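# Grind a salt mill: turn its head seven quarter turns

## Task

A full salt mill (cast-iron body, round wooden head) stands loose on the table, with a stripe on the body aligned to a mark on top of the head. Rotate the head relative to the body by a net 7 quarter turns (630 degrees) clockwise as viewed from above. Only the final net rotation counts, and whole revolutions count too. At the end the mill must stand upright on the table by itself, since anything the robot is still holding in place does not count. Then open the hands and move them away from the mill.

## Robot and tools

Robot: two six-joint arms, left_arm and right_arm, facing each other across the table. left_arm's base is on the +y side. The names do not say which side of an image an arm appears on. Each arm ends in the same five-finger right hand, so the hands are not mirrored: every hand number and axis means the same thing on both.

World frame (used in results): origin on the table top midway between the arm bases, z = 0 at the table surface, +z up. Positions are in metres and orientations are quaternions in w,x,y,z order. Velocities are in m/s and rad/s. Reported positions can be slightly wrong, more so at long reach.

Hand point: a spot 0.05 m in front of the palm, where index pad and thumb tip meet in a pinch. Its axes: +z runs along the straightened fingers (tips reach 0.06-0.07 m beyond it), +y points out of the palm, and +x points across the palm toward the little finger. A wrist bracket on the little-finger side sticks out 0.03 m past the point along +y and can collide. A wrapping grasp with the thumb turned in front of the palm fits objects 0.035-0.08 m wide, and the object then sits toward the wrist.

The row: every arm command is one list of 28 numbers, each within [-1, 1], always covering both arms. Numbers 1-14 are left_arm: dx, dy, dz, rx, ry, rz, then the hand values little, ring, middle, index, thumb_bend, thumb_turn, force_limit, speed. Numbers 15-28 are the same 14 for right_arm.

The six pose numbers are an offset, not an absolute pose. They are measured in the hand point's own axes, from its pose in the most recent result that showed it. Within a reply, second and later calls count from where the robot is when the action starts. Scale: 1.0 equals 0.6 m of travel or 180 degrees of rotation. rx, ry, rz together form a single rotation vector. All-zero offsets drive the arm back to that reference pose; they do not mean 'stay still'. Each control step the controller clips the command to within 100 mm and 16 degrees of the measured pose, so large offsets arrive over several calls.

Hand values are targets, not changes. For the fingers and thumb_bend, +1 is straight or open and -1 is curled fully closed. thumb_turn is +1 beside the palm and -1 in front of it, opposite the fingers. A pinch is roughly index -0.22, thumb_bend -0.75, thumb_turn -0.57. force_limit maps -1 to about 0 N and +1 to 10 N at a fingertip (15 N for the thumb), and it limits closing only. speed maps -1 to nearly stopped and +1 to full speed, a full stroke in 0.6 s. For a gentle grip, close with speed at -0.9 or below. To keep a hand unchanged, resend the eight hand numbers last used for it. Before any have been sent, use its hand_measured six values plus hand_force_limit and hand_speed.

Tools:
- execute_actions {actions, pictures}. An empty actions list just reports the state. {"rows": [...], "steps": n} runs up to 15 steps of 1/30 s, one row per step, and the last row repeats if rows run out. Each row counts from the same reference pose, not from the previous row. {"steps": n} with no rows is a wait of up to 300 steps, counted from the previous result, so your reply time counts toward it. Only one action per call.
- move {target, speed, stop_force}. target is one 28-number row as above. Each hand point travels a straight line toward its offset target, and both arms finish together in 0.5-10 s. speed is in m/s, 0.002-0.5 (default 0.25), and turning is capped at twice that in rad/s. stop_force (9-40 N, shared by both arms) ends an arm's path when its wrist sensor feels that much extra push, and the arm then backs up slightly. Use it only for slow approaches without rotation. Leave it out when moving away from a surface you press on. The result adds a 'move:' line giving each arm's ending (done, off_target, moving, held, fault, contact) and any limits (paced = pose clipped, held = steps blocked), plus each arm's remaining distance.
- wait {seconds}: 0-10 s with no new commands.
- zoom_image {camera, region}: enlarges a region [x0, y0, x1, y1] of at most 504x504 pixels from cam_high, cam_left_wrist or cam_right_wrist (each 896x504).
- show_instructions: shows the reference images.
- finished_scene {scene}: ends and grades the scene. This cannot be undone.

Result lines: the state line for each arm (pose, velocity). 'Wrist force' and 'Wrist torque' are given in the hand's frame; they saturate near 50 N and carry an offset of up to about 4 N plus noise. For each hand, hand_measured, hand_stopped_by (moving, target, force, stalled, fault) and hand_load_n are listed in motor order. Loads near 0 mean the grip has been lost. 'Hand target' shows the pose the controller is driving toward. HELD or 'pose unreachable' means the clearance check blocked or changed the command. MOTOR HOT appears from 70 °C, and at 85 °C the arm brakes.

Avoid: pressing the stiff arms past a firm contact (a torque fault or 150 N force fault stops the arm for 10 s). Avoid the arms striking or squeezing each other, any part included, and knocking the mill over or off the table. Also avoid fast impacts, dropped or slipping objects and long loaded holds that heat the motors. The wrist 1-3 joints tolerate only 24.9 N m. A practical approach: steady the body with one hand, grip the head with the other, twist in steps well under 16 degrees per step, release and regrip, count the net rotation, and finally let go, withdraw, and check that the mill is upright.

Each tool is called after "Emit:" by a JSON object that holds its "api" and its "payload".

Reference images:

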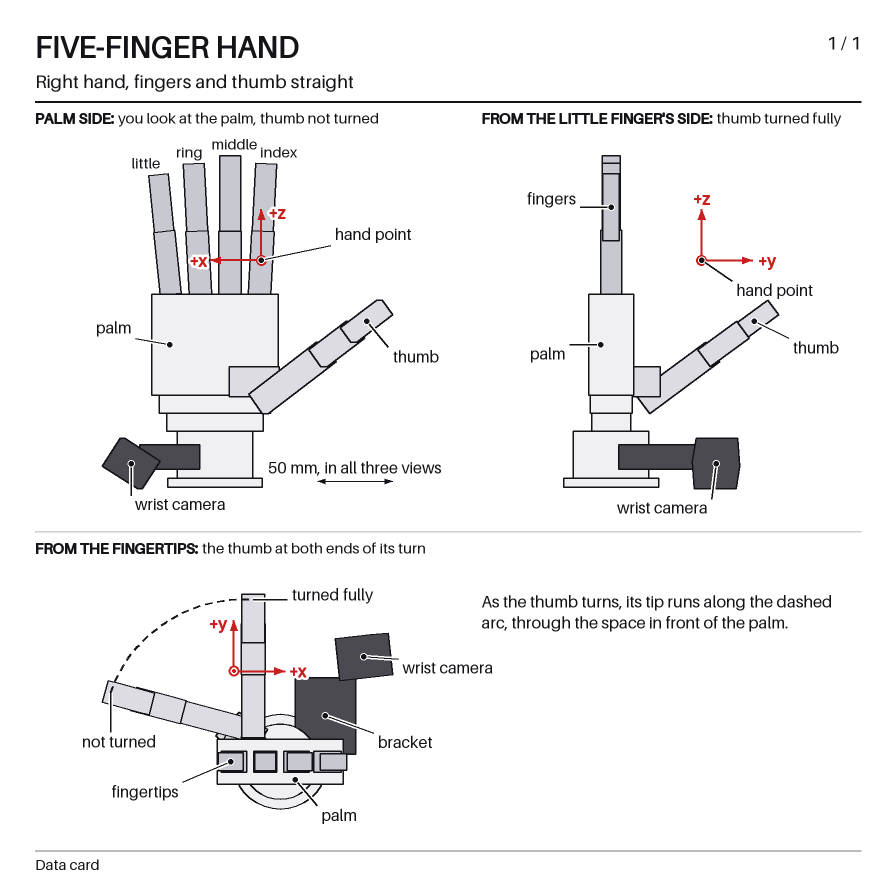

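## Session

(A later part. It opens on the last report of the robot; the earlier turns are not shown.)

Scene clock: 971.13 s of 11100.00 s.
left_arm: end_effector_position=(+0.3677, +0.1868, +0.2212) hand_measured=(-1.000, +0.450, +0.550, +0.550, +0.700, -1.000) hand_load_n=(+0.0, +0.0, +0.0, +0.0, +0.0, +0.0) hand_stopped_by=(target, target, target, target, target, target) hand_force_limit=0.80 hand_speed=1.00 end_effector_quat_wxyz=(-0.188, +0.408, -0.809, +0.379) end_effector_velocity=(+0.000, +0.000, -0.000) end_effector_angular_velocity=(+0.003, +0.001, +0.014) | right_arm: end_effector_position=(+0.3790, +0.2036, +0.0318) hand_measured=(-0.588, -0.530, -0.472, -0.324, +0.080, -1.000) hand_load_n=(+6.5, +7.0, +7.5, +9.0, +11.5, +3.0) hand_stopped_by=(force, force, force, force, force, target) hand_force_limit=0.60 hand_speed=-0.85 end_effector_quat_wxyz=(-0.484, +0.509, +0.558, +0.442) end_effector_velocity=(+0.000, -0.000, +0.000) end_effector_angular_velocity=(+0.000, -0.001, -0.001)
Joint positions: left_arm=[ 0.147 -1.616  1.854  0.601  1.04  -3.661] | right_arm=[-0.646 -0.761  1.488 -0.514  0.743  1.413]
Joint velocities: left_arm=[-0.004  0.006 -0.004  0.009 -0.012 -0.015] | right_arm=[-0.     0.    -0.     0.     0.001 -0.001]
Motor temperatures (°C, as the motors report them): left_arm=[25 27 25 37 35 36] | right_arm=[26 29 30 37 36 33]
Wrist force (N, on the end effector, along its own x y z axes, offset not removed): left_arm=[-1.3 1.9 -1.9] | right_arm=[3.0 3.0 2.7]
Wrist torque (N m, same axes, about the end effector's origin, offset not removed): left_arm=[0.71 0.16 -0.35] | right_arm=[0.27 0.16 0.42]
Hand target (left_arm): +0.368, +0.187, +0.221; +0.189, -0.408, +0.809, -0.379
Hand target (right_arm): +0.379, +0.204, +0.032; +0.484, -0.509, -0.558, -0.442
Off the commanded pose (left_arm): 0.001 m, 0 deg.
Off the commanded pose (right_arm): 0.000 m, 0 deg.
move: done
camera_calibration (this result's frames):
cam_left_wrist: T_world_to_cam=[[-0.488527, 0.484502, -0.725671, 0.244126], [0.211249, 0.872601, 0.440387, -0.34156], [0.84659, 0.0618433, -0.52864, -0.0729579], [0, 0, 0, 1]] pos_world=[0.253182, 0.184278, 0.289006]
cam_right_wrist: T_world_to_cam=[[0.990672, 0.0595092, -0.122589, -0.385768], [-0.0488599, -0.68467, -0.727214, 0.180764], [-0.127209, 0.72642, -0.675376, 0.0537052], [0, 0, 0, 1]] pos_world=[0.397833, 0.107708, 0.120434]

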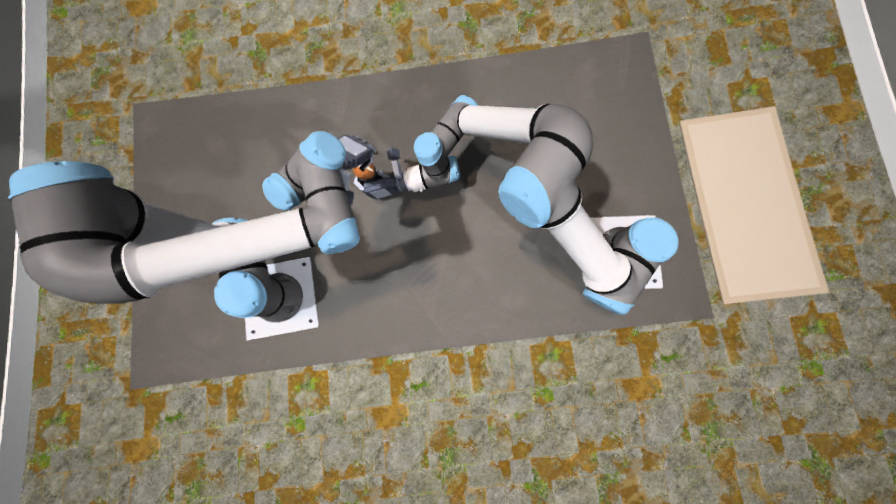

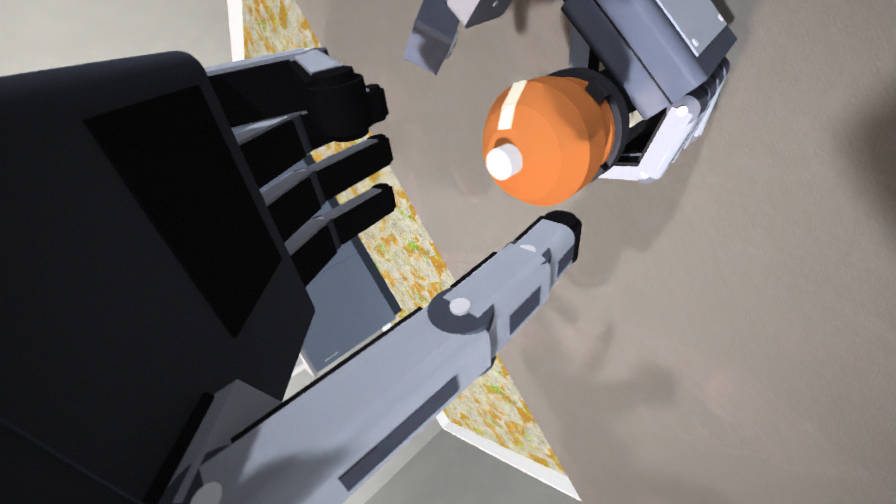

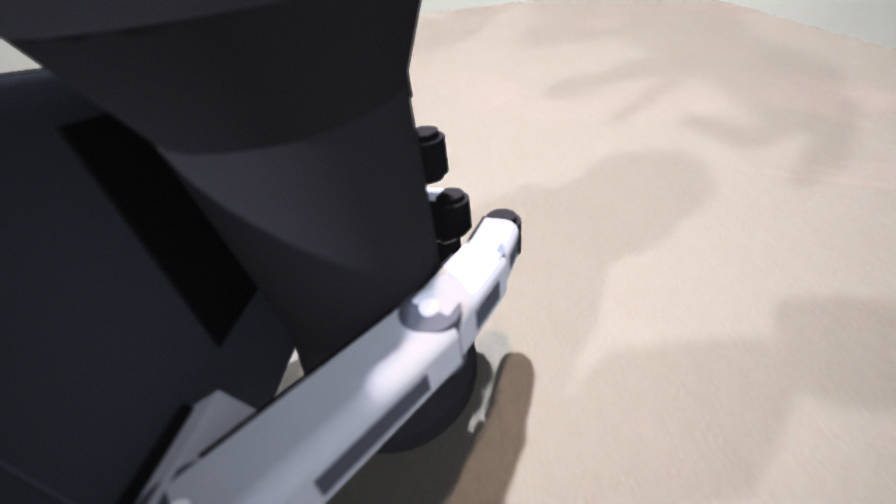

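Emit:
{"api": "execute_actions", "payload": {"actions": []}}

Scene clock: 993.53 s of 11100.00 s.
left_arm: end_effector_position=(+0.3676, +0.1868, +0.2212) hand_measured=(-1.000, +0.450, +0.550, +0.550, +0.700, -1.000) hand_load_n=(+0.0, +0.0, +0.0, +0.0, +0.0, +0.0) hand_stopped_by=(target, target, target, target, target, target) hand_force_limit=0.80 hand_speed=1.00 end_effector_quat_wxyz=(-0.189, +0.408, -0.809, +0.379) end_effector_velocity=(+0.000, -0.000, +0.000) end_effector_angular_velocity=(-0.002, -0.000, +0.000) | right_arm: end_effector_position=(+0.3790, +0.2036, +0.0318) hand_measured=(-0.588, -0.530, -0.472, -0.324, +0.080, -1.000) hand_load_n=(+6.5, +7.0, +7.5, +9.0, +11.5, +3.0) hand_stopped_by=(force, force, force, force, force, target) hand_force_limit=0.60 hand_speed=-0.85 end_effector_quat_wxyz=(-0.484, +0.509, +0.558, +0.442) end_effector_velocity=(+0.000, -0.000, -0.000) end_effector_angular_velocity=(-0.000, +0.000, -0.000)
Joint positions: left_arm=[ 0.147 -1.615  1.853  0.602  1.038 -3.663] | right_arm=[-0.646 -0.761  1.488 -0.514  0.743  1.413]
Joint velocities: left_arm=[ 0.    -0.    -0.    -0.001 -0.    -0.   ] | right_arm=[-0.     0.     0.    -0.001  0.    -0.   ]
Motor temperatures (°C, as the motors report them): left_arm=[25 27 25 37 35 36] | right_arm=[26 29 30 37 36 33]
Wrist force (N, on the end effector, along its own x y z axes, offset not removed): left_arm=[0.5 0.0 -0.8] | right_arm=[0.4 2.6 0.9]
Wrist torque (N m, same axes, about the end effector's origin, offset not removed): left_arm=[0.30 -0.08 -0.01] | right_arm=[0.30 0.72 0.24]
Hand target (left_arm): +0.368, +0.187, +0.221; +0.189, -0.408, +0.809, -0.379
Hand target (right_arm): +0.379, +0.204, +0.032; +0.484, -0.509, -0.558, -0.442
Off the commanded pose (left_arm): 0.001 m, 0 deg.
Off the commanded pose (right_arm): 0.000 m, 0 deg.
Steps of this call (steps 1 to 90: nothing new was sent; then 19.40 s passed at rest). Readings (end_effector_position | what the end effector reports):
1: left_arm (+0.3677, +0.1868, +0.2212) | right_arm (+0.3790, +0.2036, +0.0318) | left_arm hand_measured=(-1.000, +0.450, +0.550, +0.550, +0.700, -1.000) hand_load_n=(+0.0, +0.0, +0.0, +0.0, +0.0, +0.0) hand_stopped_by=(target, target, target, target, target, target) hand_force_limit=0.80 hand_speed=1.00 | right_arm hand_measured=(-0.588, -0.530, -0.472, -0.324, +0.080, -1.000) hand_load_n=(+6.5, +7.0, +7.5, +9.0, +11.5, +3.0) hand_stopped_by=(force, force, force, force, force, target) hand_force_limit=0.60 hand_speed=-0.85
2: left_arm (+0.3677, +0.1868, +0.2212) | right_arm (+0.3790, +0.2036, +0.0318) | left_arm hand_measured=(-1.000, +0.450, +0.550, +0.550, +0.700, -1.000) hand_load_n=(+0.0, +0.0, +0.0, +0.0, +0.0, +0.0) hand_stopped_by=(target, target, target, target, target, target) hand_force_limit=0.80 hand_speed=1.00 | right_arm hand_measured=(-0.588, -0.530, -0.472, -0.324, +0.080, -1.000) hand_load_n=(+6.5, +7.0, +7.5, +9.0, +11.5, +3.0) hand_stopped_by=(force, force, force, force, force, target) hand_force_limit=0.60 hand_speed=-0.85
4: left_arm (+0.3676, +0.1868, +0.2212) | right_arm (+0.3790, +0.2036, +0.0318) | left_arm hand_measured=(-1.000, +0.450, +0.550, +0.550, +0.700, -1.000) hand_load_n=(+0.0, +0.0, +0.0, +0.0, +0.0, +0.0) hand_stopped_by=(target, target, target, target, target, target) hand_force_limit=0.80 hand_speed=1.00 | right_arm hand_measured=(-0.588, -0.530, -0.472, -0.324, +0.080, -1.000) hand_load_n=(+6.5, +7.0, +7.5, +9.0, +11.5, +3.0) hand_stopped_by=(force, force, force, force, force, target) hand_force_limit=0.60 hand_speed=-0.85
8: left_arm (+0.3676, +0.1868, +0.2212) | right_arm (+0.3790, +0.2036, +0.0318) | left_arm hand_measured=(-1.000, +0.450, +0.550, +0.550, +0.700, -1.000) hand_load_n=(+0.0, +0.0, +0.0, +0.0, +0.0, +0.0) hand_stopped_by=(target, target, target, target, target, target) hand_force_limit=0.80 hand_speed=1.00 | right_arm hand_measured=(-0.588, -0.530, -0.472, -0.324, +0.080, -1.000) hand_load_n=(+6.5, +7.0, +7.5, +9.0, +11.5, +3.0) hand_stopped_by=(force, force, force, force, force, target) hand_force_limit=0.60 hand_speed=-0.85
90: the state above
camera_calibration (this result's frames):
cam_left_wrist: T_world_to_cam=[[-0.48933, 0.484077, -0.725414, 0.244397], [0.20996, 0.872728, 0.440752, -0.341189], [0.846447, 0.0633657, -0.528689, -0.073186], [0, 0, 0, 1]] pos_world=[0.253175, 0.184096, 0.288977]
cam_right_wrist: T_world_to_cam=[[0.990672, 0.0595091, -0.122589, -0.385768], [-0.0488601, -0.68467, -0.727214, 0.180764], [-0.127209, 0.72642, -0.675376, 0.0537052], [0, 0, 0, 1]] pos_world=[0.397833, 0.107708, 0.120434]

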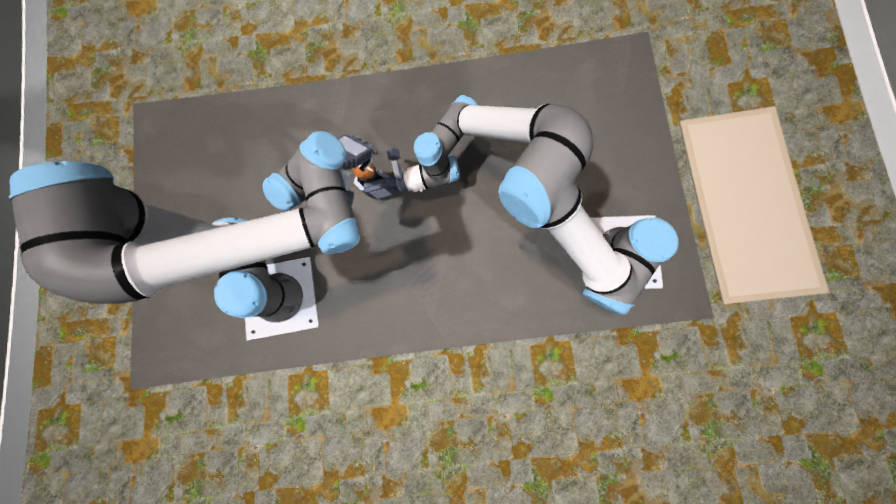

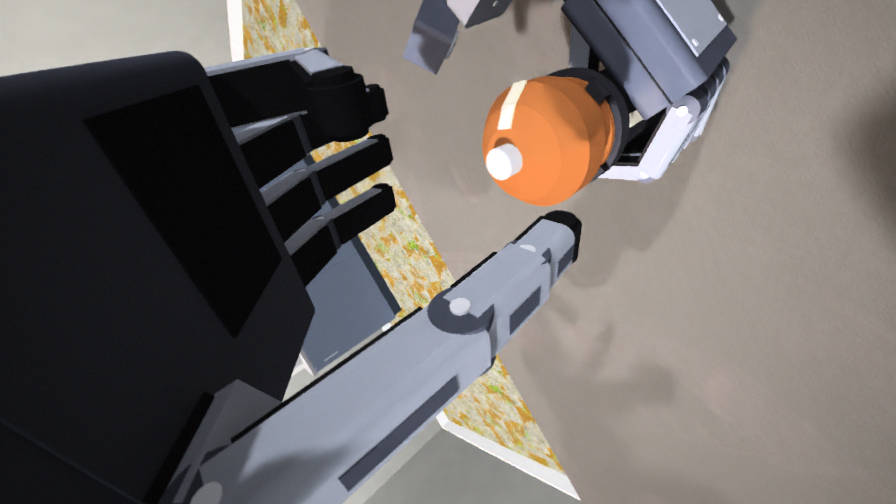

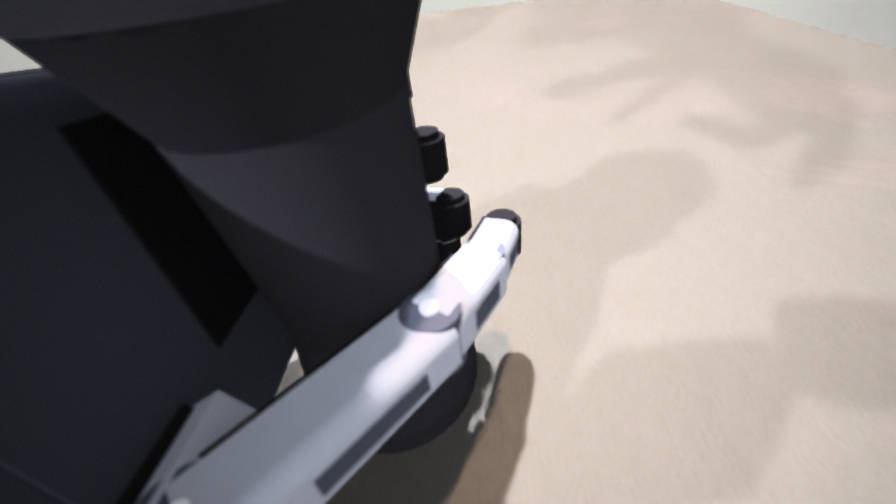

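Emit:
{"api": "move", "payload": {"target": [0,-0.13,-0.17,0,0,0,-1,0.45,0.55,0.55,0.7,-1,0.8,1, 0,0,0,0,0,0,1,1,1,1,1,-1,0.6,0.2], "speed": 0.25}}

Emit:
{"api": "move", "payload": {"target": [0,0,0,0,0,0,-1,0.45,0.55,0.55,0.7,-1,0.8,1, 0,-0.06,-0.30,0,0,0,1,1,1,1,1,-1,0.6,0.2], "speed": 0.2}}

Scene clock: 1004.67 s of 11100.00 s.
left_arm: end_effector_position=(+0.3456, +0.2042, +0.3463) hand_measured=(-1.000, +0.450, +0.550, +0.550, +0.700, -1.000) hand_load_n=(+0.0, +0.0, +0.0, +0.0, +0.0, +0.0) hand_stopped_by=(target, target, target, target, target, target) hand_force_limit=0.80 hand_speed=1.00 end_effector_quat_wxyz=(-0.189, +0.408, -0.809, +0.379) end_effector_velocity=(-0.001, +0.000, +0.002) end_effector_angular_velocity=(+0.003, +0.000, +0.000) | right_arm: end_effector_position=(+0.3790, +0.2036, +0.0318) hand_measured=(+1.000, +1.000, +1.000, +1.000, +1.000, -1.000) hand_load_n=(+0.0, +0.0, +0.0, +0.0, +0.0, +0.0) hand_stopped_by=(target, target, target, target, target, target) hand_force_limit=0.60 hand_speed=0.20 end_effector_quat_wxyz=(-0.484, +0.509, +0.558, +0.442) end_effector_velocity=(+0.000, +0.000, +0.000) end_effector_angular_velocity=(-0.000, +0.001, +0.000)
Joint positions: left_arm=[ 0.078 -1.704  1.619  0.958  0.993 -3.724] | right_arm=[-0.646 -0.761  1.488 -0.514  0.743  1.413]
Joint velocities: left_arm=[-0.003  0.001 -0.006  0.009 -0.002 -0.003] | right_arm=[-0.     0.    -0.001  0.002 -0.     0.001]
Motor temperatures (°C, as the motors report them): left_arm=[25 27 25 37 35 36] | right_arm=[26 29 30 37 36 33]
Wrist force (N, on the end effector, along its own x y z axes, offset not removed): left_arm=[-0.7 2.8 0.4] | right_arm=[-3.8 -1.9 0.4]
Wrist torque (N m, same axes, about the end effector's origin, offset not removed): left_arm=[0.79 -0.02 -0.07] | right_arm=[0.07 0.79 -0.24]
Hand target (left_arm): +0.345, +0.204, +0.347; +0.189, -0.408, +0.809, -0.379
Hand target (right_arm): +0.379, +0.204, +0.032; +0.484, -0.509, -0.558, -0.442
Off the commanded pose (left_arm): 0.000 m, 0 deg.
Off the commanded pose (right_arm): 0.000 m, 0 deg.
After step 90, 6.93 s passed at rest.
move: done
camera_calibration (this result's frames):
cam_left_wrist: T_world_to_cam=[[-0.489174, 0.48378, -0.725718, 0.316094], [0.210058, 0.872923, 0.44032, -0.406794], [0.846513, 0.0629501, -0.528633, 0.0106277], [0, 0, 0, 1]] pos_world=[0.231079, 0.201511, 0.414133]
cam_right_wrist: T_world_to_cam=[[0.990672, 0.0595091, -0.122589, -0.385767], [-0.04886, -0.68467, -0.727214, 0.180764], [-0.127209, 0.72642, -0.675376, 0.0537051], [0, 0, 0, 1]] pos_world=[0.397833, 0.107708, 0.120434]

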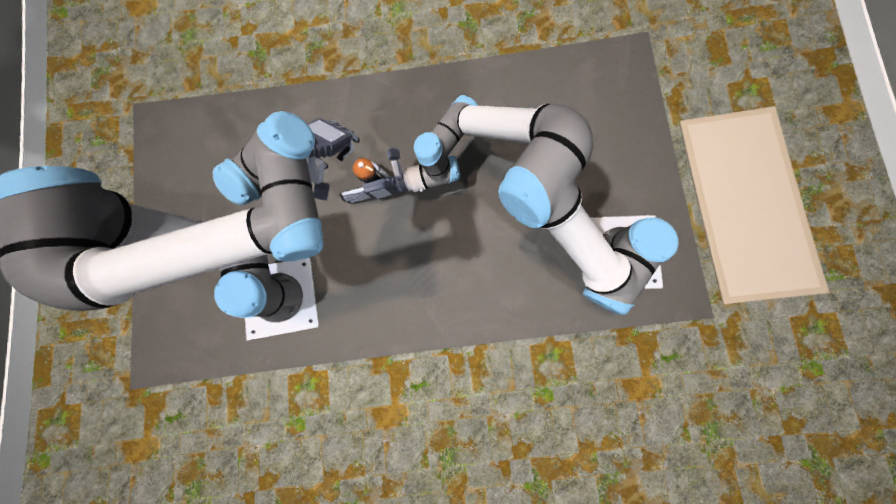

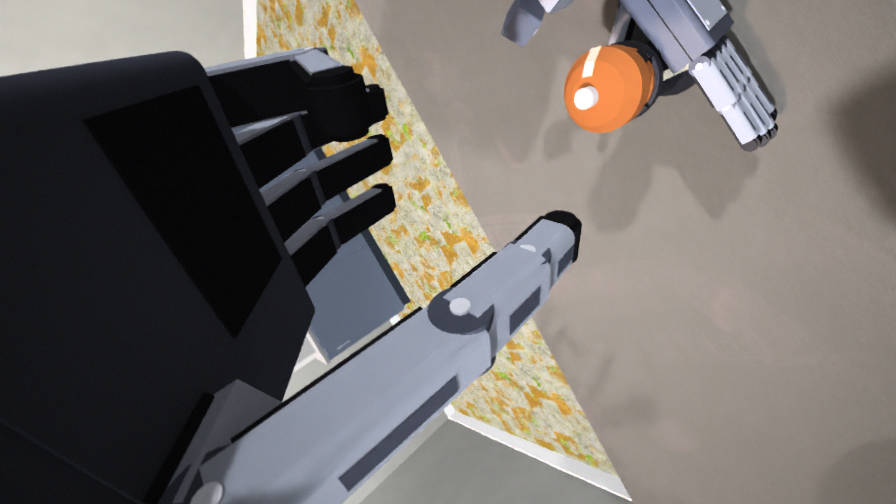

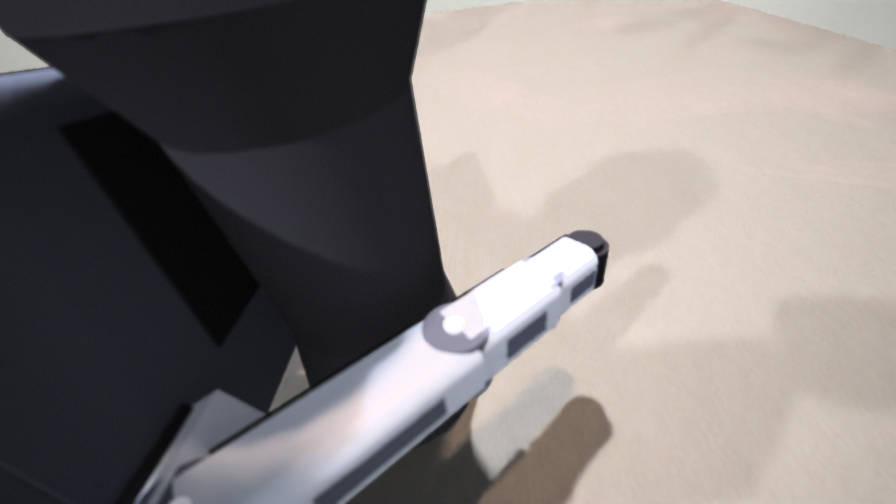

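Scene clock: 1006.27 s of 11100.00 s.
left_arm: end_effector_position=(+0.3456, +0.2042, +0.3463) hand_measured=(-1.000, +0.450, +0.550, +0.550, +0.700, -1.000) hand_load_n=(+0.0, +0.0, +0.0, +0.0, +0.0, +0.0) hand_stopped_by=(target, target, target, target, target, target) hand_force_limit=0.80 hand_speed=1.00 end_effector_quat_wxyz=(-0.189, +0.408, -0.809, +0.379) end_effector_velocity=(+0.000, -0.000, -0.000) end_effector_angular_velocity=(-0.001, +0.000, +0.001) | right_arm: end_effector_position=(+0.3591, +0.0232, +0.0572) hand_measured=(+1.000, +1.000, +1.000, +1.000, +1.000, -1.000) hand_load_n=(+0.0, +0.0, +0.0, +0.0, +0.0, +0.0) hand_stopped_by=(target, target, target, target, target, target) hand_force_limit=0.60 hand_speed=0.20 end_effector_quat_wxyz=(-0.484, +0.509, +0.558, +0.442) end_effector_velocity=(-0.001, -0.002, +0.000) end_effector_angular_velocity=(-0.001, +0.002, +0.000)
Joint positions: left_arm=[ 0.078 -1.704  1.619  0.958  0.993 -3.724] | right_arm=[-0.9   -1.057  1.986 -0.628  0.497  1.303]
Joint velocities: left_arm=[ 0.     0.001 -0.    -0.001 -0.    -0.001] | right_arm=[-0.004 -0.003  0.005  0.002 -0.005 -0.002]
Motor temperatures (°C, as the motors report them): left_arm=[25 27 25 37 35 36] | right_arm=[26 29 30 37 36 33]
Wrist force (N, on the end effector, along its own x y z axes, offset not removed): left_arm=[0.5 1.6 -2.4] | right_arm=[-2.3 0.8 0.0]
Wrist torque (N m, same axes, about the end effector's origin, offset not removed): left_arm=[0.62 0.06 -0.20] | right_arm=[0.09 0.47 -0.07]
Hand target (left_arm): +0.346, +0.204, +0.346; +0.189, -0.408, +0.809, -0.379
Hand target (right_arm): +0.359, +0.023, +0.057; +0.484, -0.509, -0.558, -0.442
Off the commanded pose (left_arm): 0.000 m, 0 deg.
Off the commanded pose (right_arm): 0.000 m, 0 deg.
move: done
camera_calibration (this result's frames):
cam_left_wrist: T_world_to_cam=[[-0.489179, 0.483823, -0.725686, 0.316067], [0.210063, 0.872897, 0.440369, -0.406789], [0.846509, 0.0629793, -0.528636, 0.0106134], [0, 0, 0, 1]] pos_world=[0.23108, 0.201496, 0.414113]
cam_right_wrist: T_world_to_cam=[[0.990624, 0.0595277, -0.122962, -0.352138], [-0.0491991, -0.684227, -0.727608, 0.074914], [-0.127447, 0.726836, -0.674883, 0.199427], [0, 0, 0, 1]] pos_world=[0.377938, -0.0727304, 0.145798]

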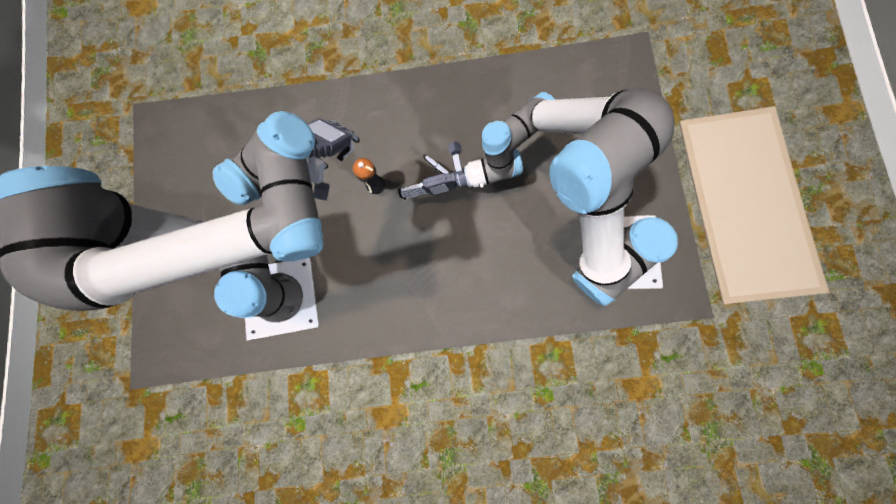

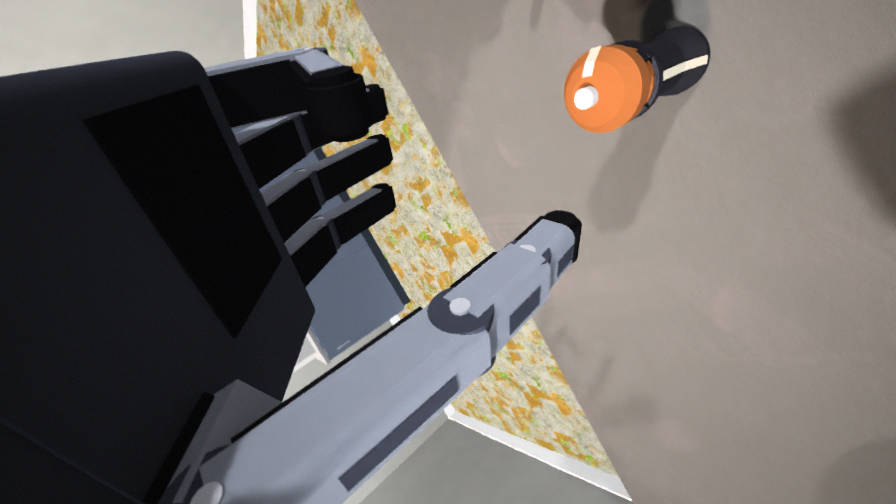

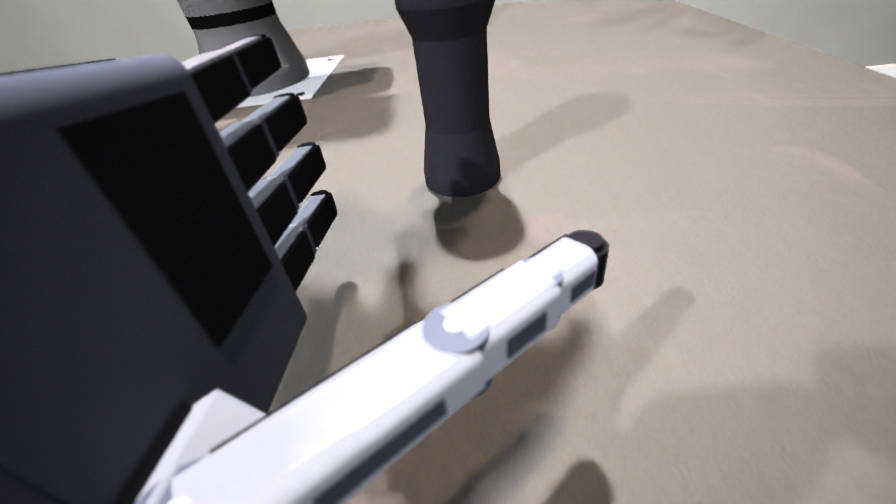

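Emit:
{"api": "zoom_image", "payload": {"camera": "cam_left_wrist", "region": [540, 0, 740, 150]}}

Region (540, 0, 740, 150) of cam_left_wrist's 896x504 image, scaled by 2.520, with more detail than that image has; it fills the top 378 rows of this view, and the rest is white.

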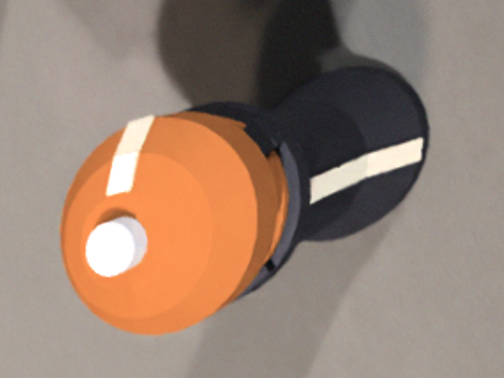

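Emit:
{"api": "move", "payload": {"target": [0,-0.05,-0.12,0,0,0,-1,0.45,0.55,0.55,0.7,-1,0.8,1, 0.03,-0.15,-0.10,0,0,0,1,1,1,1,1,-1,0.6,0.2], "speed": 0.25}}

Emit:
{"api": "finished_scene", "payload": {"scene": 1}}

Scene clock: 1046.73 s of 11100.00 s.
left_arm: end_effector_position=(+0.3170, +0.2259, +0.4154) hand_measured=(-1.000, +0.450, +0.550, +0.550, +0.700, -1.000) hand_load_n=(+0.0, +0.0, +0.0, +0.0, +0.0, +0.0) hand_stopped_by=(target, target, target, target, target, target) hand_force_limit=0.80 hand_speed=1.00 end_effector_quat_wxyz=(-0.188, +0.408, -0.809, +0.379) end_effector_velocity=(-0.001, +0.000, +0.001) end_effector_angular_velocity=(+0.001, -0.000, -0.000) | right_arm: end_effector_position=(+0.2747, -0.0413, +0.0832) hand_measured=(+1.000, +1.000, +1.000, +1.000, +1.000, -1.000) hand_load_n=(+0.0, +0.0, +0.0, +0.0, +0.0, +0.0) hand_stopped_by=(target, target, target, target, target, target) hand_force_limit=0.60 hand_speed=0.20 end_effector_quat_wxyz=(-0.484, +0.509, +0.558, +0.442) end_effector_velocity=(-0.001, -0.002, +0.001) end_effector_angular_velocity=(-0.001, +0.001, -0.000)
Joint positions: left_arm=[-0.034 -1.76   1.498  1.196  0.924 -3.831] | right_arm=[-0.929 -1.288  2.273 -0.667  0.469  1.284]
Joint velocities: left_arm=[-0.004 -0.    -0.002  0.005 -0.003 -0.004] | right_arm=[-0.003 -0.006  0.005  0.003 -0.002 -0.001]
Motor temperatures (°C, as the motors report them): left_arm=[25 27 25 37 35 36] | right_arm=[26 29 30 37 36 33]
Wrist force (N, on the end effector, along its own x y z axes, offset not removed): left_arm=[-1.1 -0.9 -4.4] | right_arm=[-1.8 2.3 -1.8]
Wrist torque (N m, same axes, about the end effector's origin, offset not removed): left_arm=[0.40 0.25 -0.31] | right_arm=[0.46 0.45 -0.02]
Hand target (left_arm): +0.317, +0.226, +0.416; +0.188, -0.408, +0.809, -0.379
Hand target (right_arm): +0.275, -0.042, +0.083; +0.484, -0.509, -0.558, -0.442
Off the commanded pose (left_arm): 0.000 m, 0 deg.
Off the commanded pose (right_arm): 0.000 m, 0 deg.
After step 90, 36.30 s passed at rest.
move: done
camera_calibration (this result's frames):
cam_left_wrist: T_world_to_cam=[[-0.489128, 0.483761, -0.72576, 0.341783], [0.210222, 0.872948, 0.440191, -0.450172], [0.846499, 0.0627395, -0.528681, 0.0700321], [0, 0, 0, 1]] pos_world=[0.20253, 0.223242, 0.483239]
cam_right_wrist: T_world_to_cam=[[0.99062, 0.0595453, -0.122988, -0.261456], [-0.0492144, -0.684179, -0.727652, 0.0454822], [-0.127474, 0.72688, -0.674831, 0.253097], [0, 0, 0, 1]] pos_world=[0.293505, -0.137285, 0.171737]

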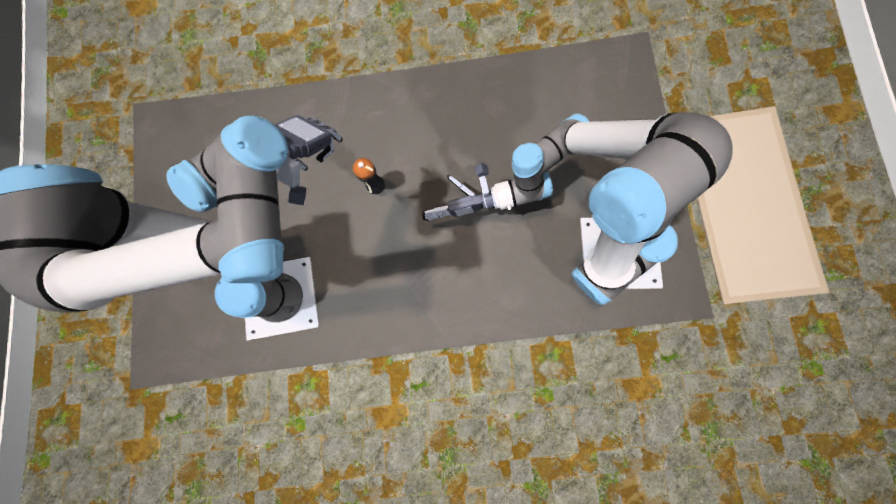

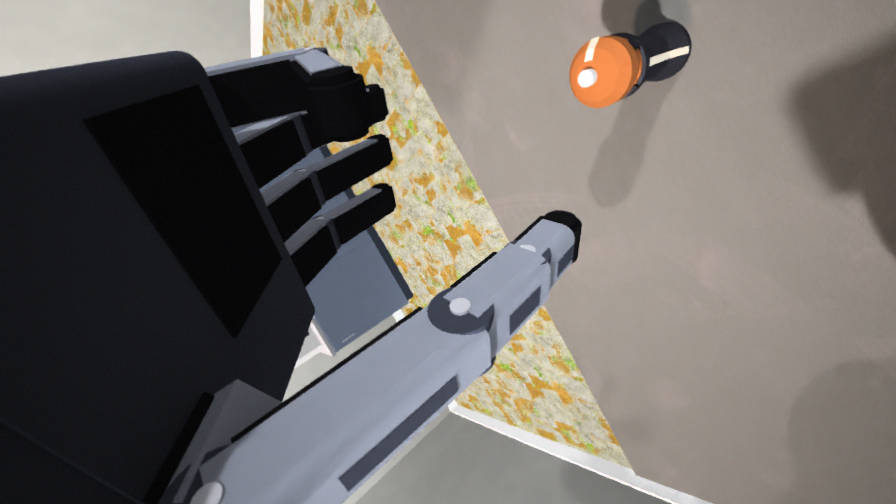

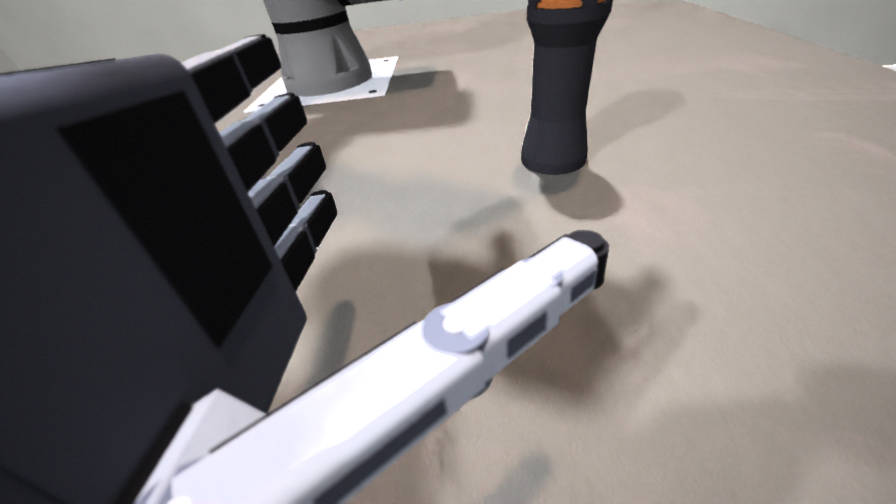

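The scene is finished: the task was done.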